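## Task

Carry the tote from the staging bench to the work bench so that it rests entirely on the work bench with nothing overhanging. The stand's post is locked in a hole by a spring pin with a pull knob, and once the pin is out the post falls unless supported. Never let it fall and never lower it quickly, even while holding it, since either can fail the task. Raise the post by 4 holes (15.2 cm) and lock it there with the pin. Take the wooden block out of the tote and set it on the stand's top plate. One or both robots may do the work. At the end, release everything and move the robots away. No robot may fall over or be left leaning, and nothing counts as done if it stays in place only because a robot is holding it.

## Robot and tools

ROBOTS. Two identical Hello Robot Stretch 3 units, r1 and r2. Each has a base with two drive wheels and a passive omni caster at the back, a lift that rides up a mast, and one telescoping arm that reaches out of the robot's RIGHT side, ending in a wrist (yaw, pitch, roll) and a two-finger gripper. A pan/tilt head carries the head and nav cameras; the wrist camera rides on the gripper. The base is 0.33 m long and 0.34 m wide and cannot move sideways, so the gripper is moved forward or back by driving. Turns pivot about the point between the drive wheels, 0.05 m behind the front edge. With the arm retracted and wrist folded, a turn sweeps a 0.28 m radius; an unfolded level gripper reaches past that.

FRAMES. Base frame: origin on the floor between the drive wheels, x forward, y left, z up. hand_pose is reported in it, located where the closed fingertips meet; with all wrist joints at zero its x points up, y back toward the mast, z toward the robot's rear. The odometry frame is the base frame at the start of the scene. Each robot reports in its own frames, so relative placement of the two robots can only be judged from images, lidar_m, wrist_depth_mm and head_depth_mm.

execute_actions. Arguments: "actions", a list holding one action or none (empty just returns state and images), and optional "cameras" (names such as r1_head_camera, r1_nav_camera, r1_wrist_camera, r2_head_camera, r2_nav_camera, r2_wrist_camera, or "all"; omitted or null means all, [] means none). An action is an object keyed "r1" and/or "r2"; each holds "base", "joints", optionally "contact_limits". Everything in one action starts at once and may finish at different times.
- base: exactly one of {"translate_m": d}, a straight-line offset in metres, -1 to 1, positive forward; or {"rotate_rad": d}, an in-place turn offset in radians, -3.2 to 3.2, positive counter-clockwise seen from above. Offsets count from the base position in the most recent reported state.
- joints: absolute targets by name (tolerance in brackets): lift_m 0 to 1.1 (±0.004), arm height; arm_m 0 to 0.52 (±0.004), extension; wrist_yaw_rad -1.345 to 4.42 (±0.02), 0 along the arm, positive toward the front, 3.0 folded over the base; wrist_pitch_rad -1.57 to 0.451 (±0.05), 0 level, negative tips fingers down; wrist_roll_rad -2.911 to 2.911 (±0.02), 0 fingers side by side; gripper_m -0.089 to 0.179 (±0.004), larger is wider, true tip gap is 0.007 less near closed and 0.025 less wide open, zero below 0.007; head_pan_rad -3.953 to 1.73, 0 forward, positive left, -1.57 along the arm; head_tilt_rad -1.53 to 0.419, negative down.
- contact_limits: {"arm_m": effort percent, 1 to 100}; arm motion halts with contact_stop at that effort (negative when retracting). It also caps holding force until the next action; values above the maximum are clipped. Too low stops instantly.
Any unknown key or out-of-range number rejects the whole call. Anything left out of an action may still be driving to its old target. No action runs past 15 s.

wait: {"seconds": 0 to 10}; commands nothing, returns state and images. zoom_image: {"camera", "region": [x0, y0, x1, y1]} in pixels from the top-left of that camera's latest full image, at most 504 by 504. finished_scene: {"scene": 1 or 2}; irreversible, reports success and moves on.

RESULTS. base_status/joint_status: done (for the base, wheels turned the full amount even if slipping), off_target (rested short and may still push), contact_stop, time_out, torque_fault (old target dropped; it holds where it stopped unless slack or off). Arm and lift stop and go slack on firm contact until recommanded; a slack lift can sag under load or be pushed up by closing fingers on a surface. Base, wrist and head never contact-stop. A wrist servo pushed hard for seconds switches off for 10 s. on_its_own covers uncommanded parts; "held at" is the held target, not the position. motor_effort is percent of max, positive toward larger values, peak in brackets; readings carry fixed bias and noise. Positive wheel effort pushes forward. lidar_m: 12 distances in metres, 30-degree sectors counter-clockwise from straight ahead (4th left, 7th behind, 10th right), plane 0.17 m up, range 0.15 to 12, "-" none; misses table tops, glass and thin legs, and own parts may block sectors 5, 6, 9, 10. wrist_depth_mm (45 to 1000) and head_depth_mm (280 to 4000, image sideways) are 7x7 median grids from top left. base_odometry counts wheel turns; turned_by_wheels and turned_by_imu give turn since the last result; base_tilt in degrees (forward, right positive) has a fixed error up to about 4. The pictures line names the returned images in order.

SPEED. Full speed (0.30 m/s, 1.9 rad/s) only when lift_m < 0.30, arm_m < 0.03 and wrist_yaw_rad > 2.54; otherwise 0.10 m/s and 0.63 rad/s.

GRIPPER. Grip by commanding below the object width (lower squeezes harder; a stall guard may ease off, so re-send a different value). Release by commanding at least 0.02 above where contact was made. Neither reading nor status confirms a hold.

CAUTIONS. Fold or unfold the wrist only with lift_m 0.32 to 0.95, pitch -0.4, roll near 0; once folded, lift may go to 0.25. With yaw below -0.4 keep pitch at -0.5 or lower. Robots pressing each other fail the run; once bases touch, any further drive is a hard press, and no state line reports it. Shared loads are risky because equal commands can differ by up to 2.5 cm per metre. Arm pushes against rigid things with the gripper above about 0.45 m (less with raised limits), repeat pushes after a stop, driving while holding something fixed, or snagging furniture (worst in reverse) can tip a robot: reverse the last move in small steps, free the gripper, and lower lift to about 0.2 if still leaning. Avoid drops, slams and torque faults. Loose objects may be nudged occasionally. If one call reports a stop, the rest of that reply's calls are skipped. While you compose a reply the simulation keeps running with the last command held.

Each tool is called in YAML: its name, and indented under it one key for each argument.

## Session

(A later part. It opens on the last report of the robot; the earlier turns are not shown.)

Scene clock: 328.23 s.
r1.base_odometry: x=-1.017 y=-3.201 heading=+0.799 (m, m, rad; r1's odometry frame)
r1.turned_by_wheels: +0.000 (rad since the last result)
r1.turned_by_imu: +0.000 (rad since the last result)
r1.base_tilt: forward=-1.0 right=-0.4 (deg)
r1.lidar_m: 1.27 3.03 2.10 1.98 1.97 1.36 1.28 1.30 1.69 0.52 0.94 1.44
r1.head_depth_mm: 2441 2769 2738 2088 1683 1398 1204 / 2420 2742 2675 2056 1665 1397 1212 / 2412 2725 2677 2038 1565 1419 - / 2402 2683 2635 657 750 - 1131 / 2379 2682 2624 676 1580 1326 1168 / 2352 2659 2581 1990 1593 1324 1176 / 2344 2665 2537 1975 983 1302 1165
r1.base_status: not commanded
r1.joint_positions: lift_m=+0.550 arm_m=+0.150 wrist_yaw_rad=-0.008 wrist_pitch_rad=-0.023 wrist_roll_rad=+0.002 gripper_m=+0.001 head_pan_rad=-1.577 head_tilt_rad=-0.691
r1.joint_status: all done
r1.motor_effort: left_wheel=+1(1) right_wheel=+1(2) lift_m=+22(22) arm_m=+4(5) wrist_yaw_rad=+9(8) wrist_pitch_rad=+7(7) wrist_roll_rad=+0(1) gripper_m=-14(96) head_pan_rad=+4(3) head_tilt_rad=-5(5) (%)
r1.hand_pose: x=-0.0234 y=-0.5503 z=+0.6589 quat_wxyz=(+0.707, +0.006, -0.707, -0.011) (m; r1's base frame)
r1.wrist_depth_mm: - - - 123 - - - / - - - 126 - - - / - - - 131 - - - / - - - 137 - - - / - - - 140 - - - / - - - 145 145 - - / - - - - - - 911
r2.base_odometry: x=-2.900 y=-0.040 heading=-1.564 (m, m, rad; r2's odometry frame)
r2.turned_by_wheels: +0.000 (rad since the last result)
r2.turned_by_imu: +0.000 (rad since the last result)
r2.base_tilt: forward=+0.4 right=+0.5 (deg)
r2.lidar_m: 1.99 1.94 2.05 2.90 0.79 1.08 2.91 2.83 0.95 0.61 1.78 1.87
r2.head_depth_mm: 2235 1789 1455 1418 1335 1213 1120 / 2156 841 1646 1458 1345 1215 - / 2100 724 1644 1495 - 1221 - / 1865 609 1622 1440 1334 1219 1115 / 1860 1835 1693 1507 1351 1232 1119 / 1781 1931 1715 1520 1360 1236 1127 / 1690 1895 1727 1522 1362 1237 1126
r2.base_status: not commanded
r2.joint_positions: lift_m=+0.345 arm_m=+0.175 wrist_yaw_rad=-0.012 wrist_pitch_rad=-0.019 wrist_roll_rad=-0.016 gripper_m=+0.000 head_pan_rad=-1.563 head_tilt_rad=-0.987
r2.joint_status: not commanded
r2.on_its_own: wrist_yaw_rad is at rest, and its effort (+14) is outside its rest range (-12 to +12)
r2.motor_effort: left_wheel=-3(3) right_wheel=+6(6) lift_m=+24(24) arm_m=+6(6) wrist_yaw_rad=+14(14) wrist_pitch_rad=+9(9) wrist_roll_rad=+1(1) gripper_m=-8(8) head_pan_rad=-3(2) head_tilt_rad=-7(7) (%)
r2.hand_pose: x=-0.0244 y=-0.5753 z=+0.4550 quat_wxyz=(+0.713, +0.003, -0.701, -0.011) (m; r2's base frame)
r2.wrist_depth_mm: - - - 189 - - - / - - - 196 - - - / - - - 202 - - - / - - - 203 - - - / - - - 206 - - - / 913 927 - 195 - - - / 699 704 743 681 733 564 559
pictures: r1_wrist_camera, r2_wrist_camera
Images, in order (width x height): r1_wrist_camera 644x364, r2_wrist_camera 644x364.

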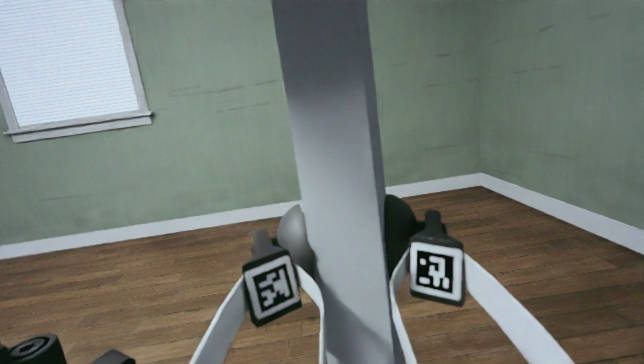

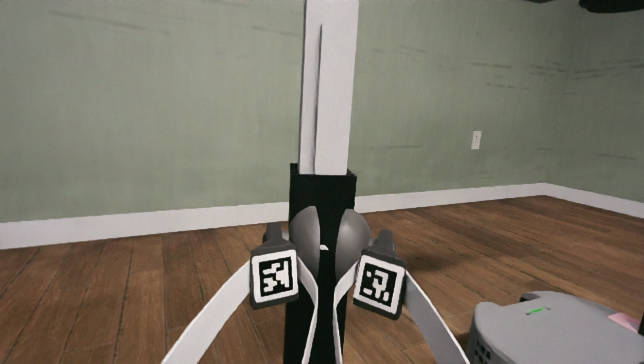

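Squeeze a bit more, preload lift, pull pin.

execute_actions:
  actions:
    - {"r1":{"joints":{"gripper_m":-0.02,"lift_m":0.553}},"r2":{"joints":{"gripper_m":-0.02}}}
  cameras: []

execute_actions:
  actions:
    - {"r2":{"joints":{"arm_m":0.14}}}
  cameras: ["r2_wrist_camera","r2_head_camera"]

Scene clock: 329.07 s.
r1.base_odometry: x=-1.017 y=-3.201 heading=+0.799 (m, m, rad; r1's odometry frame)
r1.turned_by_wheels: +0.000 (rad since the last result)
r1.turned_by_imu: +0.000 (rad since the last result)
r1.base_tilt: forward=-0.9 right=-0.4 (deg)
r1.lidar_m: 1.27 3.03 2.10 1.98 1.97 1.36 1.28 1.30 1.69 0.52 0.95 1.44
r1.head_depth_mm: 2466 2756 2790 2079 1677 1403 1203 / 2445 2747 2712 2063 1652 1397 1214 / 2405 2723 2669 2042 1571 1420 - / 2373 2678 2680 660 745 - 1129 / 2378 2680 2603 675 1579 1308 1170 / 2361 2650 2553 1987 1599 1328 1173 / 2348 2628 2552 1967 982 1295 1163
r1.base_status: not commanded
r1.joint_positions: lift_m=+0.553 arm_m=+0.150 wrist_yaw_rad=-0.008 wrist_pitch_rad=-0.032 wrist_roll_rad=+0.002 gripper_m=-0.019 head_pan_rad=-1.577 head_tilt_rad=-0.691
r1.joint_status: all done
r1.motor_effort: left_wheel=+1(0) right_wheel=+1(2) lift_m=+34(35) arm_m=+2(4) wrist_yaw_rad=+10(9) wrist_pitch_rad=+9(10) wrist_roll_rad=-1(0) gripper_m=-22(92) head_pan_rad=+2(3) head_tilt_rad=-5(5) (%)
r1.hand_pose: x=-0.0236 y=-0.5502 z=+0.6592 quat_wxyz=(+0.707, +0.008, -0.707, -0.014) (m; r1's base frame)
r1.wrist_depth_mm: - - - 122 - - - / - - - 126 - - - / - - - 130 - - - / - - - 136 - - - / - - - 140 - - - / - - - 145 148 - - / - - - - 931 - 931
r2.base_odometry: x=-2.900 y=-0.040 heading=-1.564 (m, m, rad; r2's odometry frame)
r2.turned_by_wheels: +0.000 (rad since the last result)
r2.turned_by_imu: +0.000 (rad since the last result)
r2.base_tilt: forward=+0.5 right=+0.6 (deg)
r2.lidar_m: 1.99 1.94 2.04 2.90 0.79 1.08 2.91 2.83 0.95 0.61 1.78 1.87
r2.head_depth_mm: 2235 1828 1460 1404 1339 1203 1116 / 2168 847 1648 1460 1343 1221 - / 2110 723 1657 1498 - 1222 - / 1866 609 1630 1478 1332 1223 1115 / 1866 1840 1702 1516 1355 1231 1123 / 1785 1938 1709 1509 1364 1229 1126 / 1676 1897 1718 1523 1365 1238 1130
r2.base_status: not commanded
r2.joint_positions: lift_m=+0.345 arm_m=+0.175 wrist_yaw_rad=-0.012 wrist_pitch_rad=-0.017 wrist_roll_rad=-0.016 gripper_m=-0.019 head_pan_rad=-1.563 head_tilt_rad=-0.987
r2.joint_status: all done
r2.on_its_own: wrist_yaw_rad is at rest, and its effort (+14) is outside its rest range (-12 to +12)
r2.motor_effort: left_wheel=-3(3) right_wheel=+6(6) lift_m=+24(24) arm_m=+6(6) wrist_yaw_rad=+14(14) wrist_pitch_rad=+8(9) wrist_roll_rad=+0(0) gripper_m=-14(87) head_pan_rad=-2(2) head_tilt_rad=-7(8) (%)
r2.hand_pose: x=-0.0244 y=-0.5754 z=+0.4555 quat_wxyz=(+0.713, +0.002, -0.701, -0.010) (m; r2's base frame)
r2.wrist_depth_mm: - - - 191 - - - / - - - 195 - - - / - - - 201 - - - / - - - 203 - - - / - - - - - - - / 889 908 - 213 - - - / 685 710 737 689 758 575 561
pictures: none
No camera images: the call's "cameras" was empty. Leave "cameras" out to get every camera's image.

Scene clock: 330.37 s.
r1.base_odometry: x=-1.017 y=-3.201 heading=+0.799 (m, m, rad; r1's odometry frame)
r1.turned_by_wheels: +0.000 (rad since the last result)
r1.turned_by_imu: +0.000 (rad since the last result)
r1.base_tilt: forward=-0.9 right=-0.4 (deg)
r1.lidar_m: 1.27 3.03 2.10 1.98 1.98 1.36 1.28 1.31 1.68 0.52 0.94 1.44
r1.head_depth_mm: 2447 2760 2741 2079 1672 1401 1204 / 2439 2719 2721 2055 1660 1389 1203 / 2416 2734 2661 2048 1564 1409 - / 2387 2681 2655 659 747 - 1125 / 2381 2693 2593 675 1584 1333 1175 / 2365 2652 2579 1966 1607 1352 1171 / 2344 2627 2547 1959 1466 1284 1158
r1.base_status: not commanded
r1.joint_positions: lift_m=+0.553 arm_m=+0.150 wrist_yaw_rad=-0.008 wrist_pitch_rad=-0.032 wrist_roll_rad=+0.002 gripper_m=-0.019 head_pan_rad=-1.577 head_tilt_rad=-0.691
r1.joint_status: not commanded
r1.motor_effort: left_wheel=+0(0) right_wheel=+2(1) lift_m=+34(34) arm_m=+2(2) wrist_yaw_rad=+9(9) wrist_pitch_rad=+9(9) wrist_roll_rad=-1(1) gripper_m=-21(22) head_pan_rad=+2(3) head_tilt_rad=-5(5) (%)
r1.hand_pose: x=-0.0236 y=-0.5502 z=+0.6592 quat_wxyz=(+0.707, +0.008, -0.707, -0.014) (m; r1's base frame)
r1.wrist_depth_mm: - - - 122 - - - / - - - 126 - - - / - - - 131 - - - / - - - 136 - - - / - - - 139 - - - / - - - 145 147 - - / - - - - 968 - 913
r2.base_odometry: x=-2.900 y=-0.040 heading=-1.564 (m, m, rad; r2's odometry frame)
r2.turned_by_wheels: +0.000 (rad since the last result)
r2.turned_by_imu: +0.000 (rad since the last result)
r2.base_tilt: forward=+0.6 right=+0.6 (deg)
r2.lidar_m: 2.00 1.94 2.04 2.90 0.79 1.08 2.91 2.83 0.95 0.61 1.78 1.87
r2.head_depth_mm: 2244 1831 1452 1415 1329 1208 1117 / 2167 845 1631 1469 1345 1226 - / 2097 722 1663 1492 1372 1216 - / 1867 609 1630 1448 1343 1224 1120 / 1861 1846 1698 1515 1355 1226 1122 / 1788 1939 1698 1514 1358 1226 1126 / 1684 1897 1714 1517 1365 1238 1127
r2.base_status: not commanded
r2.joint_positions: lift_m=+0.345 arm_m=+0.140 wrist_yaw_rad=-0.003 wrist_pitch_rad=-0.016 wrist_roll_rad=-0.016 gripper_m=-0.020 head_pan_rad=-1.563 head_tilt_rad=-0.988
r2.joint_status: all done
r2.motor_effort: left_wheel=-2(3) right_wheel=+2(6) lift_m=+24(24) arm_m=-5(8) wrist_yaw_rad=+4(14) wrist_pitch_rad=+8(8) wrist_roll_rad=+0(1) gripper_m=-8(14) head_pan_rad=-2(2) head_tilt_rad=-7(7) (%)
r2.hand_pose: x=-0.0223 y=-0.5411 z=+0.4556 quat_wxyz=(+0.713, +0.005, -0.701, -0.007) (m; r2's base frame)
r2.wrist_depth_mm: - - - - - - - / - - - - - - - / - - - 244 - - - / - - - 237 - - - / - - - - - - - / 871 898 936 - - - - / 693 723 728 264 735 570 560
pictures: r2_head_camera (sideways: a quarter turn clockwise sets it upright), r2_wrist_camera
Images, in order (width x height): r2_head_camera 896x504, r2_wrist_camera 644x364.

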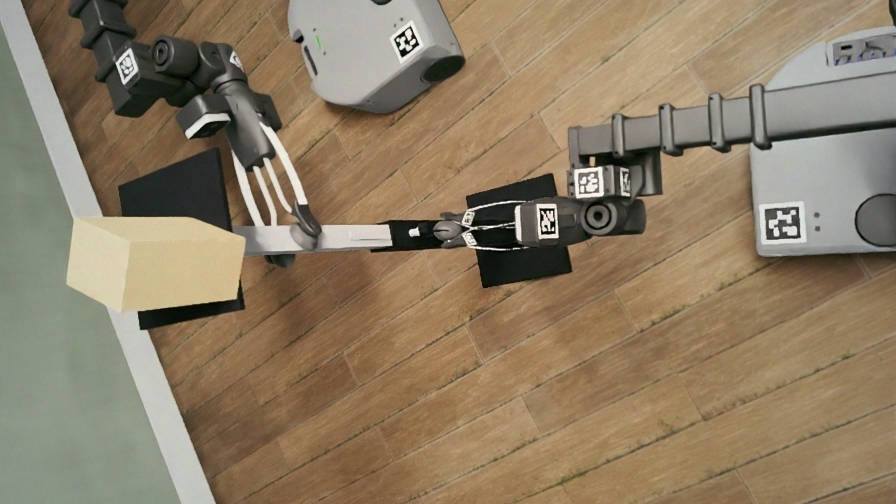

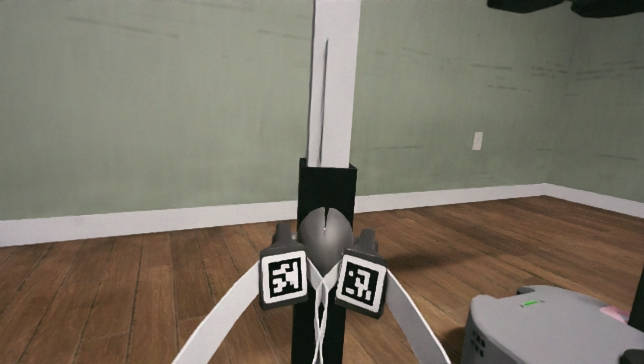

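execute_actions:
  actions:
    - {"r2":{"joints":{"gripper_m":0.07,"lift_m":0.33}},"r1":{"joints":{"lift_m":0.5515}}}
  cameras: []

execute_actions:
  actions:
    - {"r2":{"joints":{"arm_m":0.18},"contact_limits":{"arm_m":20}}}
  cameras: ["r2_wrist_camera","r2_head_camera"]

Scene clock: 331.93 s.
r1.base_odometry: x=-1.017 y=-3.201 heading=+0.799 (m, m, rad; r1's odometry frame)
r1.turned_by_wheels: +0.000 (rad since the last result)
r1.turned_by_imu: +0.000 (rad since the last result)
r1.base_tilt: forward=-0.9 right=-0.4 (deg)
r1.lidar_m: 1.26 3.04 2.10 1.97 1.97 1.36 1.28 1.30 1.69 0.52 0.94 1.44
r1.head_depth_mm: 2451 2759 2755 2085 1671 1407 1201 / 2435 2756 2731 2044 1655 1392 1211 / 2440 2709 2681 2038 1559 1417 - / 2403 2701 2647 659 747 - 1127 / 2367 2637 2615 676 1582 1331 1170 / 2373 2640 2565 1987 1612 1347 1175 / 2358 2641 2525 1962 1001 1296 1166
r1.base_status: not commanded
r1.joint_positions: lift_m=+0.552 arm_m=+0.150 wrist_yaw_rad=-0.009 wrist_pitch_rad=-0.029 wrist_roll_rad=+0.002 gripper_m=-0.019 head_pan_rad=-1.577 head_tilt_rad=-0.691
r1.joint_status: all done
r1.motor_effort: left_wheel=+0(0) right_wheel=+1(1) lift_m=+22(30) arm_m=+2(2) wrist_yaw_rad=+10(10) wrist_pitch_rad=+8(9) wrist_roll_rad=+0(1) gripper_m=-21(22) head_pan_rad=+5(4) head_tilt_rad=-4(4) (%)
r1.hand_pose: x=-0.0237 y=-0.5502 z=+0.6590 quat_wxyz=(+0.707, +0.007, -0.707, -0.014) (m; r1's base frame)
r1.wrist_depth_mm: - - - 122 - - - / - - - 126 - - - / - - - 131 - - - / - - - 136 - - - / - - - 140 - - - / - - - 145 147 - - / - - - - 968 - 940
r2.base_odometry: x=-2.900 y=-0.040 heading=-1.564 (m, m, rad; r2's odometry frame)
r2.turned_by_wheels: +0.000 (rad since the last result)
r2.turned_by_imu: +0.000 (rad since the last result)
r2.base_tilt: forward=+0.5 right=+0.5 (deg)
r2.lidar_m: 1.99 1.94 2.05 2.90 0.79 1.08 2.91 2.83 0.95 0.61 1.78 1.87
r2.head_depth_mm: 2224 1821 1448 1408 1332 1208 1120 / 2172 849 1646 1463 1348 1230 - / 2100 722 1654 1491 1373 1218 - / 1859 609 1629 1427 1343 1232 1119 / 1866 1838 1709 1508 1350 1228 1121 / 1768 1941 1712 1528 1358 1230 1128 / 1682 1891 1730 1517 1366 1237 1130
r2.base_status: not commanded
r2.joint_positions: lift_m=+0.330 arm_m=+0.140 wrist_yaw_rad=-0.003 wrist_pitch_rad=-0.017 wrist_roll_rad=-0.016 gripper_m=+0.070 head_pan_rad=-1.563 head_tilt_rad=-0.988
r2.joint_status: all done
r2.motor_effort: left_wheel=-1(1) right_wheel=+2(2) lift_m=+24(22) arm_m=-5(5) wrist_yaw_rad=+4(5) wrist_pitch_rad=+8(8) wrist_roll_rad=+0(0) gripper_m=+0(90) head_pan_rad=-3(3) head_tilt_rad=-7(7) (%)
r2.hand_pose: x=-0.0223 y=-0.5411 z=+0.4403 quat_wxyz=(+0.713, +0.005, -0.701, -0.008) (m; r2's base frame)
r2.wrist_depth_mm: - - - - - - - / - - - - - - - / - - - 245 - - - / - - - 238 - - - / - - - 245 - - - / 833 876 865 255 - - - / 676 682 692 260 738 537 535
pictures: none
No camera images: the call's "cameras" was empty. Leave "cameras" out to get every camera's image.

Scene clock: 333.30 s.
r1.base_odometry: x=-1.017 y=-3.201 heading=+0.799 (m, m, rad; r1's odometry frame)
r1.turned_by_wheels: +0.000 (rad since the last result)
r1.turned_by_imu: +0.000 (rad since the last result)
r1.base_tilt: forward=-0.9 right=-0.3 (deg)
r1.lidar_m: 1.27 3.06 2.10 1.97 1.98 1.36 1.28 1.30 1.68 0.52 0.94 1.44
r1.head_depth_mm: 2430 2750 2741 2089 1672 1399 1203 / 2433 2736 2719 2061 1656 1393 1213 / 2408 2707 2667 2048 1565 1416 - / 2415 2692 2661 660 746 - 1125 / 2402 2670 2597 674 1572 1304 1169 / 2355 2653 2572 1989 1621 1332 1168 / 2352 2636 2552 1973 1485 1297 1163
r1.base_status: not commanded
r1.joint_positions: lift_m=+0.552 arm_m=+0.150 wrist_yaw_rad=-0.009 wrist_pitch_rad=-0.029 wrist_roll_rad=+0.002 gripper_m=-0.019 head_pan_rad=-1.577 head_tilt_rad=-0.691
r1.joint_status: not commanded
r1.motor_effort: left_wheel=+0(0) right_wheel=+1(2) lift_m=+22(22) arm_m=+2(2) wrist_yaw_rad=+9(9) wrist_pitch_rad=+9(9) wrist_roll_rad=-1(0) gripper_m=-21(22) head_pan_rad=+3(3) head_tilt_rad=-5(5) (%)
r1.hand_pose: x=-0.0237 y=-0.5502 z=+0.6590 quat_wxyz=(+0.707, +0.007, -0.707, -0.014) (m; r1's base frame)
r1.wrist_depth_mm: - - - 123 - - - / - - - 126 - - - / - - - 131 - - - / - - - 136 - - - / - - - 140 - - - / - - - 144 148 - - / - - - - 963 - 954
r2.base_odometry: x=-2.900 y=-0.040 heading=-1.564 (m, m, rad; r2's odometry frame)
r2.turned_by_wheels: +0.000 (rad since the last result)
r2.turned_by_imu: +0.000 (rad since the last result)
r2.base_tilt: forward=+0.5 right=+0.6 (deg)
r2.lidar_m: 2.00 1.94 2.05 2.90 0.79 1.08 2.91 2.84 0.95 0.61 1.78 1.87
r2.head_depth_mm: 2216 1840 1448 1417 1333 1206 1119 / 2169 847 1649 1463 1343 1226 - / 2098 722 1646 1493 - 1217 - / 1864 609 1634 1446 1328 1224 1116 / 1856 1835 1694 1514 1353 1228 1121 / 1768 1920 1712 1510 1363 1235 1121 / 1685 1895 1718 1527 1373 1236 1128
r2.base_status: not commanded
r2.joint_positions: lift_m=+0.330 arm_m=+0.180 wrist_yaw_rad=-0.003 wrist_pitch_rad=-0.017 wrist_roll_rad=-0.016 gripper_m=+0.070 head_pan_rad=-1.563 head_tilt_rad=-0.988
r2.joint_status: all done
r2.motor_effort: left_wheel=-1(0) right_wheel=+1(1) lift_m=+24(24) arm_m=+6(6) wrist_yaw_rad=+4(4) wrist_pitch_rad=+8(8) wrist_roll_rad=+0(1) gripper_m=+0(0) head_pan_rad=-3(3) head_tilt_rad=-7(8) (%)
r2.contact_limits: arm_m 20 (drawing in: default 31, maximum 51; extending or still: default 43, maximum 71)
r2.hand_pose: x=-0.0223 y=-0.5804 z=+0.4403 quat_wxyz=(+0.713, +0.005, -0.701, -0.007) (m; r2's base frame)
r2.wrist_depth_mm: - - - 185 - - - / - - - 191 - - - / - - - 197 - - - / - - - 196 - - - / - - - 199 - - - / 864 896 837 208 - - - / 687 683 699 217 753 552 525
pictures: r2_head_camera (sideways: a quarter turn clockwise sets it upright), r2_wrist_camera
Images, in order (width x height): r2_head_camera 896x504, r2_wrist_camera 644x364.

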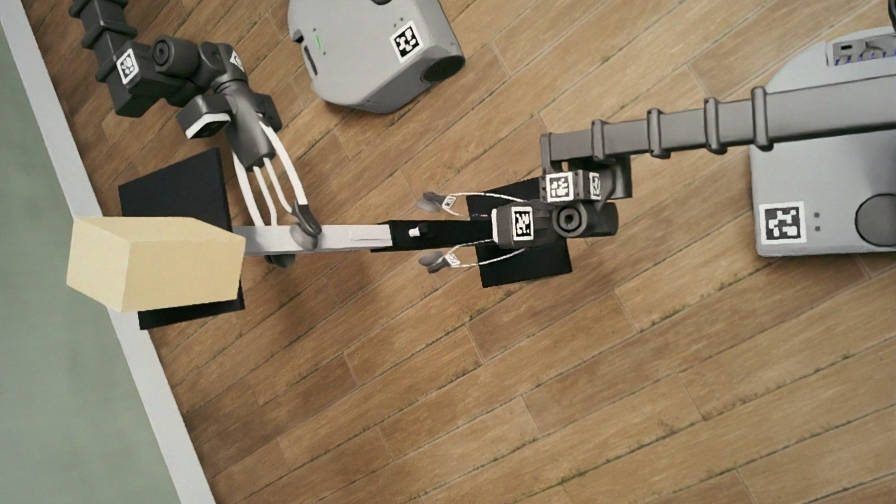

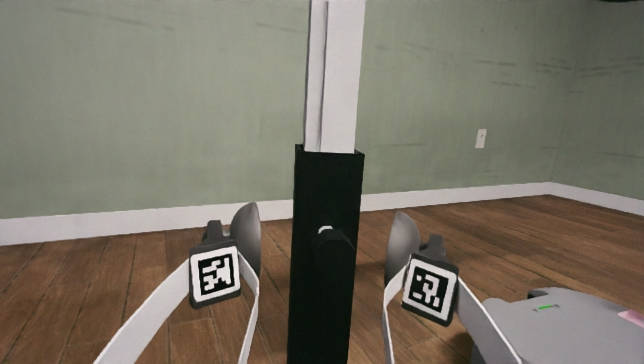

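Well aligned now.

execute_actions:
  actions:
    - {"r2":{"joints":{"gripper_m":-0.01}}}
  cameras: []

execute_actions:
  actions:
    - {"r2":{"joints":{"arm_m":0.15}},"r1":{"joints":{"lift_m":0.553}}}
  cameras: ["r2_wrist_camera","r2_head_camera"]

Scene clock: 334.67 s.
r1.base_odometry: x=-1.017 y=-3.201 heading=+0.799 (m, m, rad; r1's odometry frame)
r1.turned_by_wheels: +0.000 (rad since the last result)
r1.turned_by_imu: +0.000 (rad since the last result)
r1.base_tilt: forward=-0.9 right=-0.4 (deg)
r1.lidar_m: 1.27 3.06 2.10 1.98 1.98 1.36 1.28 1.31 1.69 0.52 0.94 1.44
r1.head_depth_mm: 2456 2770 2739 2081 1683 1400 1203 / 2424 2759 2699 2057 1661 1399 1209 / 2417 2718 2672 2046 1574 1420 - / 2414 2677 2644 659 748 - 1132 / 2383 2700 2601 676 1578 1332 1165 / 2367 2639 2556 1998 1612 1322 1171 / 2364 2646 2534 1969 1481 1301 1168
r1.base_status: not commanded
r1.joint_positions: lift_m=+0.552 arm_m=+0.150 wrist_yaw_rad=-0.009 wrist_pitch_rad=-0.029 wrist_roll_rad=+0.002 gripper_m=-0.019 head_pan_rad=-1.577 head_tilt_rad=-0.691
r1.joint_status: not commanded
r1.motor_effort: left_wheel=+0(1) right_wheel=+2(1) lift_m=+22(22) arm_m=+2(2) wrist_yaw_rad=+9(10) wrist_pitch_rad=+8(9) wrist_roll_rad=+0(1) gripper_m=-21(21) head_pan_rad=+3(5) head_tilt_rad=-5(5) (%)
r1.hand_pose: x=-0.0237 y=-0.5502 z=+0.6590 quat_wxyz=(+0.707, +0.007, -0.707, -0.014) (m; r1's base frame)
r1.wrist_depth_mm: - - - 123 - - - / - - - 126 - - - / - - - 131 - - - / - - - 136 - - - / - - - 140 - - - / - - - 145 148 - - / - - - - 943 - 957
r2.base_odometry: x=-2.900 y=-0.040 heading=-1.564 (m, m, rad; r2's odometry frame)
r2.turned_by_wheels: +0.000 (rad since the last result)
r2.turned_by_imu: +0.000 (rad since the last result)
r2.base_tilt: forward=+0.6 right=+0.5 (deg)
r2.lidar_m: 1.99 1.94 2.04 2.90 0.79 1.08 2.90 2.83 0.95 0.61 1.78 1.87
r2.head_depth_mm: 2231 1824 1456 1409 1332 1207 1118 / 2148 845 1632 1467 1343 1223 - / 2108 725 1656 1483 - 1219 - / 1872 608 1624 1452 1332 1232 1121 / 1851 1843 1716 1501 1346 1228 1122 / 1790 1936 1712 1520 1362 1231 1128 / 1686 1908 1728 1517 1365 1242 1129
r2.base_status: not commanded
r2.joint_positions: lift_m=+0.330 arm_m=+0.180 wrist_yaw_rad=-0.013 wrist_pitch_rad=-0.017 wrist_roll_rad=-0.016 gripper_m=-0.009 head_pan_rad=-1.563 head_tilt_rad=-0.988
r2.joint_status: all done
r2.on_its_own: wrist_yaw_rad is at rest, and its effort (+15) is outside its rest range (-12 to +12)
r2.motor_effort: left_wheel=-3(3) right_wheel=+7(7) lift_m=+24(24) arm_m=+6(6) wrist_yaw_rad=+15(16) wrist_pitch_rad=+8(8) wrist_roll_rad=+0(0) gripper_m=-13(94) head_pan_rad=-3(2) head_tilt_rad=-7(7) (%)
r2.hand_pose: x=-0.0247 y=-0.5804 z=+0.4405 quat_wxyz=(+0.713, +0.002, -0.701, -0.011) (m; r2's base frame)
r2.wrist_depth_mm: - - - 185 - - - / - - - 191 - - - / - - - 197 - - - / - - - 194 - - - / - - - 197 - - - / 862 890 913 210 - - - / 674 690 712 219 738 543 535
pictures: none
No camera images: the call's "cameras" was empty. Leave "cameras" out to get every camera's image.

Scene clock: 335.87 s.
r1.base_odometry: x=-1.017 y=-3.201 heading=+0.799 (m, m, rad; r1's odometry frame)
r1.turned_by_wheels: +0.000 (rad since the last result)
r1.turned_by_imu: +0.000 (rad since the last result)
r1.base_tilt: forward=-0.9 right=-0.3 (deg)
r1.lidar_m: 1.27 3.05 2.11 1.97 1.97 1.36 1.28 1.31 1.68 0.52 0.94 1.44
r1.head_depth_mm: 2463 2754 2750 2067 1674 1393 1204 / 2438 2742 2719 2063 1662 1396 1210 / 2409 2739 2660 2046 1573 1411 - / 2401 2682 2638 659 747 - 1132 / 2395 2692 2599 675 1576 1301 1166 / 2385 2639 2558 1986 1612 1348 1175 / 2353 2653 2543 1954 995 1294 1166
r1.base_status: not commanded
r1.joint_positions: lift_m=+0.553 arm_m=+0.150 wrist_yaw_rad=-0.009 wrist_pitch_rad=-0.032 wrist_roll_rad=+0.002 gripper_m=-0.019 head_pan_rad=-1.577 head_tilt_rad=-0.691
r1.joint_status: all done
r1.motor_effort: left_wheel=+0(1) right_wheel=+1(2) lift_m=+34(34) arm_m=+2(2) wrist_yaw_rad=+10(10) wrist_pitch_rad=+9(10) wrist_roll_rad=-1(1) gripper_m=-21(21) head_pan_rad=+4(4) head_tilt_rad=-5(5) (%)
r1.hand_pose: x=-0.0237 y=-0.5502 z=+0.6592 quat_wxyz=(+0.707, +0.008, -0.707, -0.015) (m; r1's base frame)
r1.wrist_depth_mm: - - - 122 - - - / - - - 126 - - - / - - - 131 - - - / - - - 136 - - - / - - - 140 - - - / - - - 145 148 - - / - - - - 984 - 936
r2.base_odometry: x=-2.900 y=-0.040 heading=-1.564 (m, m, rad; r2's odometry frame)
r2.turned_by_wheels: +0.000 (rad since the last result)
r2.turned_by_imu: +0.000 (rad since the last result)
r2.base_tilt: forward=+0.5 right=+0.6 (deg)
r2.lidar_m: 1.99 1.94 2.04 2.91 0.79 1.08 2.92 2.83 0.95 0.61 1.78 1.87
r2.head_depth_mm: 2233 1827 1459 1407 1332 1209 1124 / 2179 845 1637 1463 1347 1226 - / 2106 722 1658 1500 1372 1214 - / 1865 609 1619 1444 1342 1224 1121 / 1868 1838 1707 1507 1347 1227 1127 / 1768 1934 1707 1513 1353 1235 1122 / 1691 1895 1716 1519 1369 1238 1127
r2.base_status: not commanded
r2.joint_positions: lift_m=+0.330 arm_m=+0.150 wrist_yaw_rad=-0.004 wrist_pitch_rad=-0.016 wrist_roll_rad=-0.016 gripper_m=-0.010 head_pan_rad=-1.563 head_tilt_rad=-0.988
r2.joint_status: all done
r2.motor_effort: left_wheel=-1(3) right_wheel=+2(7) lift_m=+24(24) arm_m=-5(10) wrist_yaw_rad=+5(15) wrist_pitch_rad=+8(8) wrist_roll_rad=+0(0) gripper_m=-5(13) head_pan_rad=-2(2) head_tilt_rad=-7(7) (%)
r2.hand_pose: x=-0.0224 y=-0.5511 z=+0.4406 quat_wxyz=(+0.713, +0.005, -0.701, -0.007) (m; r2's base frame)
r2.wrist_depth_mm: - - - - - - - / - - - 243 - - - / - - - 225 - - - / - - - 227 - - - / - - - - - - - / 875 862 899 - - - - / 684 704 719 457 736 544 536
pictures: r2_head_camera (sideways: a quarter turn clockwise sets it upright), r2_wrist_camera
Images, in order (width x height): r2_head_camera 896x504, r2_wrist_camera 644x364.

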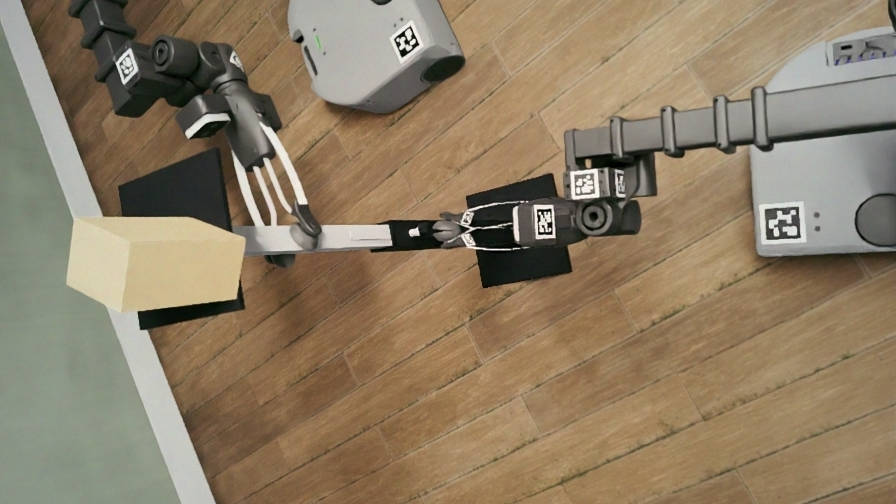

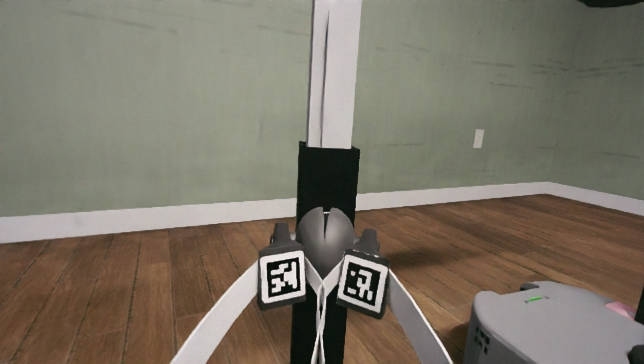

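execute_actions:
  actions:
    - {"r2":{"joints":{"gripper_m":0.07}}}
  cameras: []

execute_actions:
  actions:
    - {"r2":{"joints":{"arm_m":0.2},"contact_limits":{"arm_m":15}}}
  cameras: []

execute_actions:
  actions:
    - {"r2":{"joints":{"gripper_m":-0.04}}}
  cameras: ["r2_wrist_camera","r2_head_camera"]

Scene clock: 337.37 s.
r1.base_odometry: x=-1.017 y=-3.201 heading=+0.799 (m, m, rad; r1's odometry frame)
r1.turned_by_wheels: +0.000 (rad since the last result)
r1.turned_by_imu: +0.000 (rad since the last result)
r1.base_tilt: forward=-0.9 right=-0.3 (deg)
r1.lidar_m: 1.27 3.05 2.10 1.97 1.97 1.36 1.28 1.30 1.69 0.52 0.94 1.44
r1.head_depth_mm: 2450 2732 2769 2089 1681 1399 1201 / 2431 2757 2686 2074 1670 1388 1209 / 2435 2712 2665 2044 1570 1415 - / 2395 2674 2617 660 747 - 1127 / 2390 2671 2598 675 1583 1336 1173 / 2377 2633 2597 1982 1609 1356 1172 / 2351 2633 2537 1966 998 1295 1162
r1.base_status: not commanded
r1.joint_positions: lift_m=+0.553 arm_m=+0.150 wrist_yaw_rad=-0.009 wrist_pitch_rad=-0.032 wrist_roll_rad=+0.002 gripper_m=-0.019 head_pan_rad=-1.577 head_tilt_rad=-0.691
r1.joint_status: not commanded
r1.motor_effort: left_wheel=+0(1) right_wheel=+2(2) lift_m=+34(34) arm_m=+2(2) wrist_yaw_rad=+10(10) wrist_pitch_rad=+9(10) wrist_roll_rad=-1(1) gripper_m=-21(21) head_pan_rad=+4(4) head_tilt_rad=-5(4) (%)
r1.hand_pose: x=-0.0237 y=-0.5502 z=+0.6592 quat_wxyz=(+0.707, +0.008, -0.707, -0.015) (m; r1's base frame)
r1.wrist_depth_mm: - - - 122 - - - / - - - 126 - - - / - - - 131 - - - / - - - 136 - - - / - - - 140 - - - / - - - 145 148 - - / - - - - 981 - 940
r2.base_odometry: x=-2.900 y=-0.040 heading=-1.564 (m, m, rad; r2's odometry frame)
r2.turned_by_wheels: +0.000 (rad since the last result)
r2.turned_by_imu: +0.000 (rad since the last result)
r2.base_tilt: forward=+0.5 right=+0.4 (deg)
r2.lidar_m: 2.00 1.94 2.04 2.90 0.79 1.08 2.92 2.84 0.95 0.61 1.78 1.87
r2.head_depth_mm: 2246 1830 1460 1404 1328 1211 1120 / 2170 848 1654 1460 1349 1226 - / 2107 722 1643 1496 1366 1224 - / 1868 609 1628 1417 1340 1227 1118 / 1865 1832 1711 1501 1354 1224 1121 / 1772 1928 1709 1519 1358 1235 1129 / 1698 1900 1714 1524 1365 1235 1125
r2.base_status: not commanded
r2.joint_positions: lift_m=+0.330 arm_m=+0.150 wrist_yaw_rad=-0.004 wrist_pitch_rad=-0.016 wrist_roll_rad=-0.016 gripper_m=+0.070 head_pan_rad=-1.563 head_tilt_rad=-0.988
r2.joint_status: all done
r2.motor_effort: left_wheel=-1(1) right_wheel=+2(2) lift_m=+24(24) arm_m=-5(5) wrist_yaw_rad=+5(5) wrist_pitch_rad=+8(8) wrist_roll_rad=+1(1) gripper_m=+0(91) head_pan_rad=-2(2) head_tilt_rad=-7(8) (%)
r2.hand_pose: x=-0.0224 y=-0.5511 z=+0.4406 quat_wxyz=(+0.713, +0.005, -0.701, -0.007) (m; r2's base frame)
r2.wrist_depth_mm: - - - - - - - / - - - 238 - - - / - - - 226 - - - / - - - 226 - - - / - - - 236 - - - / 830 896 892 242 - - - / 681 688 711 252 734 548 537
pictures: none
No camera images: the call's "cameras" was empty. Leave "cameras" out to get every camera's image.

Scene clock: 338.83 s.
r1.base_odometry: x=-1.017 y=-3.201 heading=+0.799 (m, m, rad; r1's odometry frame)
r1.turned_by_wheels: +0.000 (rad since the last result)
r1.turned_by_imu: +0.000 (rad since the last result)
r1.base_tilt: forward=-1.0 right=-0.4 (deg)
r1.lidar_m: 1.26 3.05 2.09 1.97 1.98 1.36 1.28 1.30 1.68 0.52 0.94 1.44
r1.head_depth_mm: 2457 2757 2725 2075 1671 1400 1203 / 2407 2716 2710 2057 1657 1391 1211 / 2423 2731 2667 2039 1566 1413 - / 2408 2698 2607 660 746 - 1126 / 2386 2675 2622 676 1580 1330 1170 / 2357 2644 2580 1976 1610 1328 1174 / 2347 2661 2542 1962 1480 1291 1163
r1.base_status: not commanded
r1.joint_positions: lift_m=+0.553 arm_m=+0.150 wrist_yaw_rad=-0.009 wrist_pitch_rad=-0.032 wrist_roll_rad=+0.002 gripper_m=-0.019 head_pan_rad=-1.577 head_tilt_rad=-0.691
r1.joint_status: not commanded
r1.motor_effort: left_wheel=+0(1) right_wheel=+1(1) lift_m=+34(34) arm_m=+3(2) wrist_yaw_rad=+10(10) wrist_pitch_rad=+10(9) wrist_roll_rad=-1(0) gripper_m=-21(22) head_pan_rad=+3(4) head_tilt_rad=-5(5) (%)
r1.hand_pose: x=-0.0237 y=-0.5502 z=+0.6592 quat_wxyz=(+0.707, +0.008, -0.707, -0.015) (m; r1's base frame)
r1.wrist_depth_mm: - - - 122 - - - / - - - 125 - - - / - - - 131 - - - / - - - 136 - - - / - - - 140 - - - / - - - 146 148 - - / - - - - 955 - 938
r2.base_odometry: x=-2.900 y=-0.040 heading=-1.564 (m, m, rad; r2's odometry frame)
r2.turned_by_wheels: +0.000 (rad since the last result)
r2.turned_by_imu: +0.000 (rad since the last result)
r2.base_tilt: forward=+0.5 right=+0.7 (deg)
r2.lidar_m: 2.00 1.94 2.05 2.90 0.79 1.08 2.92 2.83 0.95 0.61 1.78 1.87
r2.head_depth_mm: 2216 1817 1459 1416 1335 1208 1118 / 2163 845 1644 1460 1333 1230 - / 2107 724 1649 1498 1313 1219 - / 1860 609 1634 1437 1331 1224 1118 / 1871 1833 1705 1507 1351 1231 1121 / 1786 1930 1717 1511 1358 1233 1123 / 1672 1893 1721 1530 1364 1232 1132
r2.base_status: not commanded
r2.joint_positions: lift_m=+0.330 arm_m=+0.200 wrist_yaw_rad=-0.003 wrist_pitch_rad=-0.017 wrist_roll_rad=-0.016 gripper_m=+0.070 head_pan_rad=-1.563 head_tilt_rad=-0.988
r2.joint_status: all done
r2.motor_effort: left_wheel=+0(1) right_wheel=+1(1) lift_m=+24(24) arm_m=+6(6) wrist_yaw_rad=+4(5) wrist_pitch_rad=+8(8) wrist_roll_rad=+0(1) gripper_m=-1(0) head_pan_rad=-2(2) head_tilt_rad=-8(7) (%)
r2.contact_limits: arm_m 15 (drawing in: default 31, maximum 51; extending or still: default 43, maximum 71)
r2.hand_pose: x=-0.0223 y=-0.6004 z=+0.4405 quat_wxyz=(+0.713, +0.005, -0.701, -0.007) (m; r2's base frame)
r2.wrist_depth_mm: - - - 166 - - - / - - - 172 - - - / - - - 177 - - - / - - - 173 - - - / - - - 179 - - - / 856 904 873 186 - - - / 677 690 725 194 753 549 533
pictures: none
No camera images: the call's "cameras" was empty. Leave "cameras" out to get every camera's image.

Scene clock: 340.43 s.
r1.base_odometry: x=-1.017 y=-3.201 heading=+0.799 (m, m, rad; r1's odometry frame)
r1.turned_by_wheels: +0.000 (rad since the last result)
r1.turned_by_imu: +0.000 (rad since the last result)
r1.base_tilt: forward=-1.1 right=-0.4 (deg)
r1.lidar_m: 1.26 3.06 2.10 1.97 1.98 1.36 1.28 1.30 1.68 0.52 0.95 1.45
r1.head_depth_mm: 2453 2735 2743 2065 1675 1395 1204 / 2442 2753 2694 2063 1657 1395 1206 / 2418 2746 2684 2031 1574 1413 - / 2404 2695 2629 659 746 - 1126 / 2399 2674 2603 676 1571 1339 1176 / 2337 2653 2594 1972 1606 1327 1172 / 2351 2635 2557 1969 1484 1298 1166
r1.base_status: not commanded
r1.joint_positions: lift_m=+0.553 arm_m=+0.150 wrist_yaw_rad=-0.009 wrist_pitch_rad=-0.032 wrist_roll_rad=+0.002 gripper_m=-0.019 head_pan_rad=-1.577 head_tilt_rad=-0.691
r1.joint_status: not commanded
r1.motor_effort: left_wheel=+1(0) right_wheel=+1(1) lift_m=+34(34) arm_m=+2(2) wrist_yaw_rad=+10(9) wrist_pitch_rad=+9(9) wrist_roll_rad=-1(0) gripper_m=-21(21) head_pan_rad=+2(2) head_tilt_rad=-5(4) (%)
r1.hand_pose: x=-0.0237 y=-0.5502 z=+0.6592 quat_wxyz=(+0.707, +0.008, -0.707, -0.015) (m; r1's base frame)
r1.wrist_depth_mm: - - - 122 - - - / - - - 125 - - - / - - - 130 - - - / - - - 136 - - - / - - - 140 - - - / - - - 145 149 - - / - - - - 974 - 952
r2.base_odometry: x=-2.900 y=-0.040 heading=-1.564 (m, m, rad; r2's odometry frame)
r2.turned_by_wheels: +0.000 (rad since the last result)
r2.turned_by_imu: +0.000 (rad since the last result)
r2.base_tilt: forward=+0.6 right=+0.5 (deg)
r2.lidar_m: 1.99 1.94 2.05 2.90 0.79 1.08 2.90 2.83 0.95 0.61 1.78 1.87
r2.head_depth_mm: 2219 1832 1454 1411 1334 1209 1119 / 2183 844 1647 1466 1342 1228 - / 2101 725 1648 1496 1301 1215 - / 1862 610 1635 1443 1327 1223 1119 / 1853 1848 1700 1517 1355 1224 1120 / 1774 1915 1716 1518 1358 1231 1128 / 1693 1891 1717 1516 1362 1239 1131
r2.base_status: not commanded
r2.joint_positions: lift_m=+0.330 arm_m=+0.200 wrist_yaw_rad=-0.003 wrist_pitch_rad=-0.016 wrist_roll_rad=-0.021 gripper_m=-0.039 head_pan_rad=-1.563 head_tilt_rad=-0.988
r2.joint_status: all done
r2.motor_effort: left_wheel=-2(2) right_wheel=+7(7) lift_m=+24(23) arm_m=+5(6) wrist_yaw_rad=+4(8) wrist_pitch_rad=+8(8) wrist_roll_rad=+2(2) gripper_m=-28(100) head_pan_rad=-3(3) head_tilt_rad=-7(7) (%)
r2.hand_pose: x=-0.0223 y=-0.6005 z=+0.4406 quat_wxyz=(+0.715, +0.005, -0.699, -0.007) (m; r2's base frame)
r2.wrist_depth_mm: - - - 166 - - - / - - - 172 - - - / - - - 177 - - - / - - - 174 - - - / - - - 178 - - - / 851 869 896 185 - - - / 681 687 708 195 731 543 542
pictures: r2_head_camera (sideways: a quarter turn clockwise sets it upright), r2_wrist_camera
Images, in order (width x height): r2_head_camera 896x504, r2_wrist_camera 644x364.

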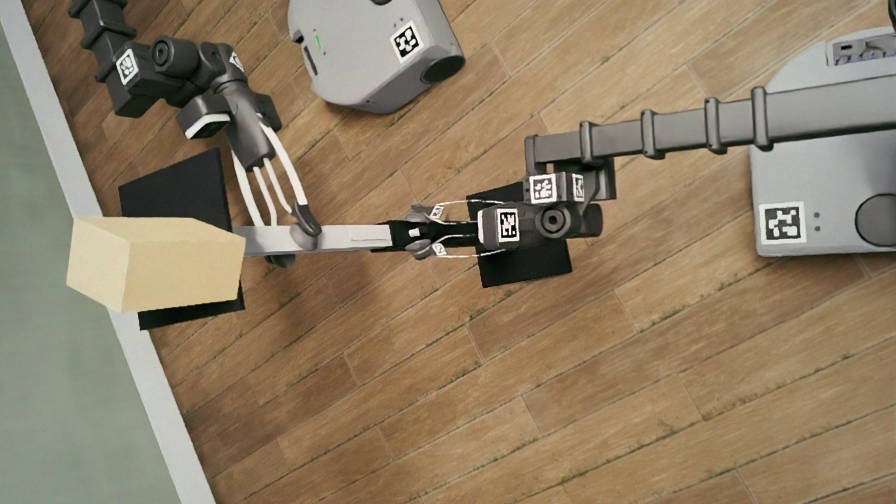

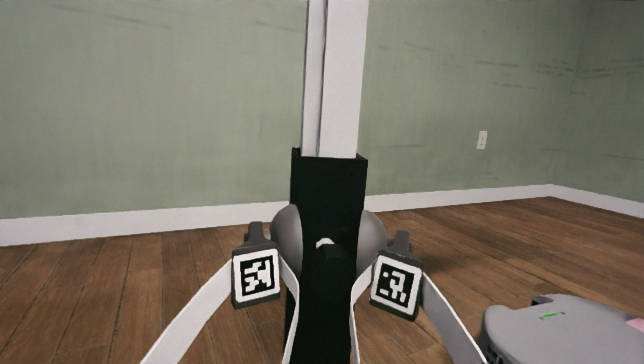

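execute_actions:
  actions:
    - {"r2":{"joints":{"arm_m":0.188},"contact_limits":{"arm_m":45}}}
  cameras: ["r2_wrist_camera"]

execute_actions:
  actions:
    - {"r2":{"joints":{"arm_m":0.165},"contact_limits":{"arm_m":45}}}
  cameras: ["r2_wrist_camera","r2_head_camera"]

Scene clock: 341.67 s.
r1.base_odometry: x=-1.017 y=-3.201 heading=+0.799 (m, m, rad; r1's odometry frame)
r1.turned_by_wheels: +0.000 (rad since the last result)
r1.turned_by_imu: +0.000 (rad since the last result)
r1.base_tilt: forward=-0.9 right=-0.3 (deg)
r1.lidar_m: 1.27 3.04 2.10 1.97 1.98 1.36 1.28 1.31 1.69 0.52 0.94 1.44
r1.head_depth_mm: 2456 2740 2782 2083 1681 1402 1204 / 2446 2714 2703 2054 1668 1395 1210 / 2416 2724 2683 2046 1557 1415 - / 2409 2680 2647 676 674 - 1134 / 2390 2669 2598 688 1571 1311 1167 / 2391 2632 2576 1974 1605 1329 1171 / 2340 2637 2547 1959 1482 1292 1159
r1.base_status: not commanded
r1.joint_positions: lift_m=+0.553 arm_m=+0.150 wrist_yaw_rad=-0.009 wrist_pitch_rad=-0.112 wrist_roll_rad=+0.001 gripper_m=-0.019 head_pan_rad=-1.577 head_tilt_rad=-0.691
r1.joint_status: not commanded
r1.motor_effort: left_wheel=+1(1) right_wheel=+0(1) lift_m=+34(34) arm_m=+0(2) wrist_yaw_rad=+10(10) wrist_pitch_rad=+32(36) wrist_roll_rad=+0(0) gripper_m=-21(20) head_pan_rad=+3(4) head_tilt_rad=-5(5) (%)
r1.hand_pose: x=-0.0237 y=-0.5469 z=+0.6389 quat_wxyz=(+0.706, +0.037, -0.706, -0.043) (m; r1's base frame)
r1.wrist_depth_mm: - - - 118 - - - / - - - 123 - - - / - - - 129 - - - / - - - 136 - - - / - - - 142 - - - / - - - 150 155 - - / 311 - - 891 876 904 849
r2.base_odometry: x=-2.900 y=-0.040 heading=-1.564 (m, m, rad; r2's odometry frame)
r2.turned_by_wheels: +0.000 (rad since the last result)
r2.turned_by_imu: +0.000 (rad since the last result)
r2.base_tilt: forward=+0.5 right=+0.6 (deg)
r2.lidar_m: 1.99 1.95 2.04 2.89 0.79 1.08 2.91 2.84 0.95 0.61 1.77 1.87
r2.head_depth_mm: 2222 1832 1453 1415 1330 1207 1117 / 2193 853 1616 1471 1341 1226 - / 2115 859 1646 1510 1328 1221 - / 1914 609 1625 1444 1335 1225 1118 / 1874 1888 1691 1512 1361 1227 1120 / 1772 1922 1717 1511 1363 1231 1128 / 1686 1894 1719 1528 1366 1240 1129
r2.base_status: not commanded
r2.joint_positions: lift_m=+0.330 arm_m=+0.189 wrist_yaw_rad=-0.013 wrist_pitch_rad=-0.009 wrist_roll_rad=-0.021 gripper_m=-0.036 head_pan_rad=-1.563 head_tilt_rad=-0.988
r2.joint_status: all done
r2.on_its_own: arm_m is at rest, and its effort (-17) is outside its rest range (-14 to +14); wrist_yaw_rad is at rest, and its effort (+15) is outside its rest range (-12 to +12)
r2.motor_effort: left_wheel=-3(4) right_wheel=+8(9) lift_m=+24(24) arm_m=-17(18) wrist_yaw_rad=+15(16) wrist_pitch_rad=+5(8) wrist_roll_rad=+2(2) gripper_m=-24(27) head_pan_rad=-1(2) head_tilt_rad=-7(7) (%)
r2.contact_limits: arm_m 45 (drawing in: default 31, maximum 51; extending or still: default 43, maximum 71)
r2.hand_pose: x=-0.0249 y=-0.5901 z=+0.4424 quat_wxyz=(+0.715, -0.001, -0.699, -0.008) (m; r2's base frame)
r2.wrist_depth_mm: - - - 177 - - - / - - - 181 - - - / - - - 190 - - - / - - - 184 - - - / - - - 189 - - - / 860 880 914 154 - - - / 680 697 710 203 739 548 552
pictures: r2_wrist_camera
Images, in order (width x height): r2_wrist_camera 644x364.

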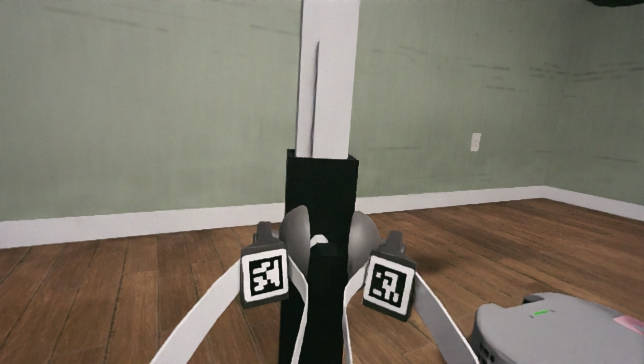

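Scene clock: 342.77 s.
r1.base_odometry: x=-1.017 y=-3.201 heading=+0.799 (m, m, rad; r1's odometry frame)
r1.turned_by_wheels: +0.000 (rad since the last result)
r1.turned_by_imu: +0.000 (rad since the last result)
r1.base_tilt: forward=-0.9 right=-0.3 (deg)
r1.lidar_m: 1.26 3.03 2.09 1.98 1.97 1.36 1.28 1.30 1.69 0.52 0.94 1.44
r1.head_depth_mm: 2452 2744 2779 2068 1678 1402 1207 / 2428 2726 2694 2055 1659 1390 1217 / 2424 2725 2685 2038 1561 1419 - / 2384 2704 2637 674 673 - 1129 / 2403 2643 2598 688 1592 1336 1171 / 2365 2634 2573 1981 1610 1325 1168 / 2345 2622 2539 1957 980 1294 1165
r1.base_status: not commanded
r1.joint_positions: lift_m=+0.553 arm_m=+0.150 wrist_yaw_rad=-0.009 wrist_pitch_rad=-0.112 wrist_roll_rad=+0.001 gripper_m=-0.019 head_pan_rad=-1.577 head_tilt_rad=-0.691
r1.joint_status: not commanded
r1.motor_effort: left_wheel=+0(1) right_wheel=+0(1) lift_m=+34(34) arm_m=+0(1) wrist_yaw_rad=+10(10) wrist_pitch_rad=+32(32) wrist_roll_rad=+0(1) gripper_m=-21(21) head_pan_rad=+4(3) head_tilt_rad=-5(5) (%)
r1.hand_pose: x=-0.0237 y=-0.5469 z=+0.6389 quat_wxyz=(+0.706, +0.037, -0.706, -0.043) (m; r1's base frame)
r1.wrist_depth_mm: - - - 118 - - - / - - - 123 - - - / - - - 129 - - - / - - - 136 - - - / - - - 142 - - - / - - - 150 155 - - / 315 - - 886 884 893 847
r2.base_odometry: x=-2.900 y=-0.040 heading=-1.564 (m, m, rad; r2's odometry frame)
r2.turned_by_wheels: +0.000 (rad since the last result)
r2.turned_by_imu: +0.000 (rad since the last result)
r2.base_tilt: forward=+0.5 right=+0.5 (deg)
r2.lidar_m: 1.99 1.94 2.04 2.90 0.79 1.08 2.91 2.84 0.95 0.61 1.77 1.87
r2.head_depth_mm: 2205 1839 1457 1414 1325 1206 1122 / 2161 851 1619 1465 1347 1226 - / 2094 858 1656 1492 1380 1221 - / 1905 609 1634 1475 1324 1224 1117 / 1882 1876 1700 1508 1357 1231 1120 / 1788 1924 1718 1518 1364 1232 1130 / 1684 1905 1733 1528 1370 1239 1133
r2.base_status: not commanded
r2.joint_positions: lift_m=+0.330 arm_m=+0.166 wrist_yaw_rad=-0.014 wrist_pitch_rad=-0.005 wrist_roll_rad=-0.021 gripper_m=-0.036 head_pan_rad=-1.563 head_tilt_rad=-0.988
r2.joint_status: all done
r2.on_its_own: wrist_yaw_rad is at rest, and its effort (+15) is outside its rest range (-12 to +12)
r2.motor_effort: left_wheel=-3(3) right_wheel=+6(7) lift_m=+24(25) arm_m=-11(19) wrist_yaw_rad=+15(16) wrist_pitch_rad=+3(4) wrist_roll_rad=+2(2) gripper_m=-19(24) head_pan_rad=-1(2) head_tilt_rad=-7(6) (%)
r2.contact_limits: arm_m 45 (drawing in: default 31, maximum 51; extending or still: default 43, maximum 71)
r2.hand_pose: x=-0.0249 y=-0.5668 z=+0.4434 quat_wxyz=(+0.715, -0.003, -0.699, -0.007) (m; r2's base frame)
r2.wrist_depth_mm: - - - 200 - - - / - - - 204 - - - / - - - 225 - - - / - - - 208 - - - / - - - - - - - / 862 879 - 225 - - - / 679 707 721 232 747 555 542
pictures: r2_head_camera (sideways: a quarter turn clockwise sets it upright), r2_wrist_camera
Images, in order (width x height): r2_head_camera 896x504, r2_wrist_camera 644x364.

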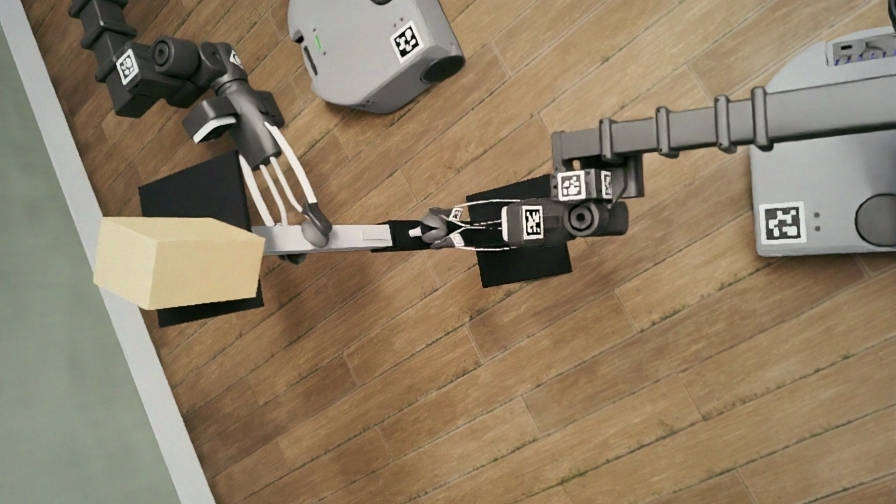

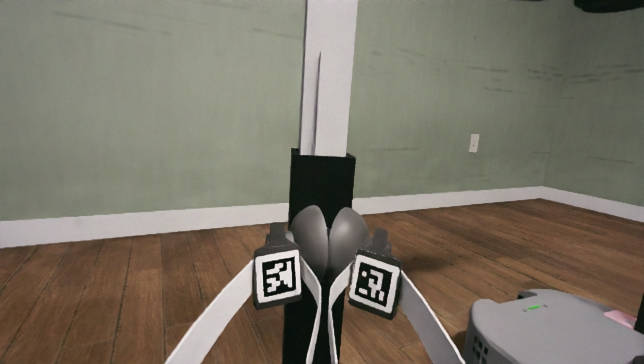

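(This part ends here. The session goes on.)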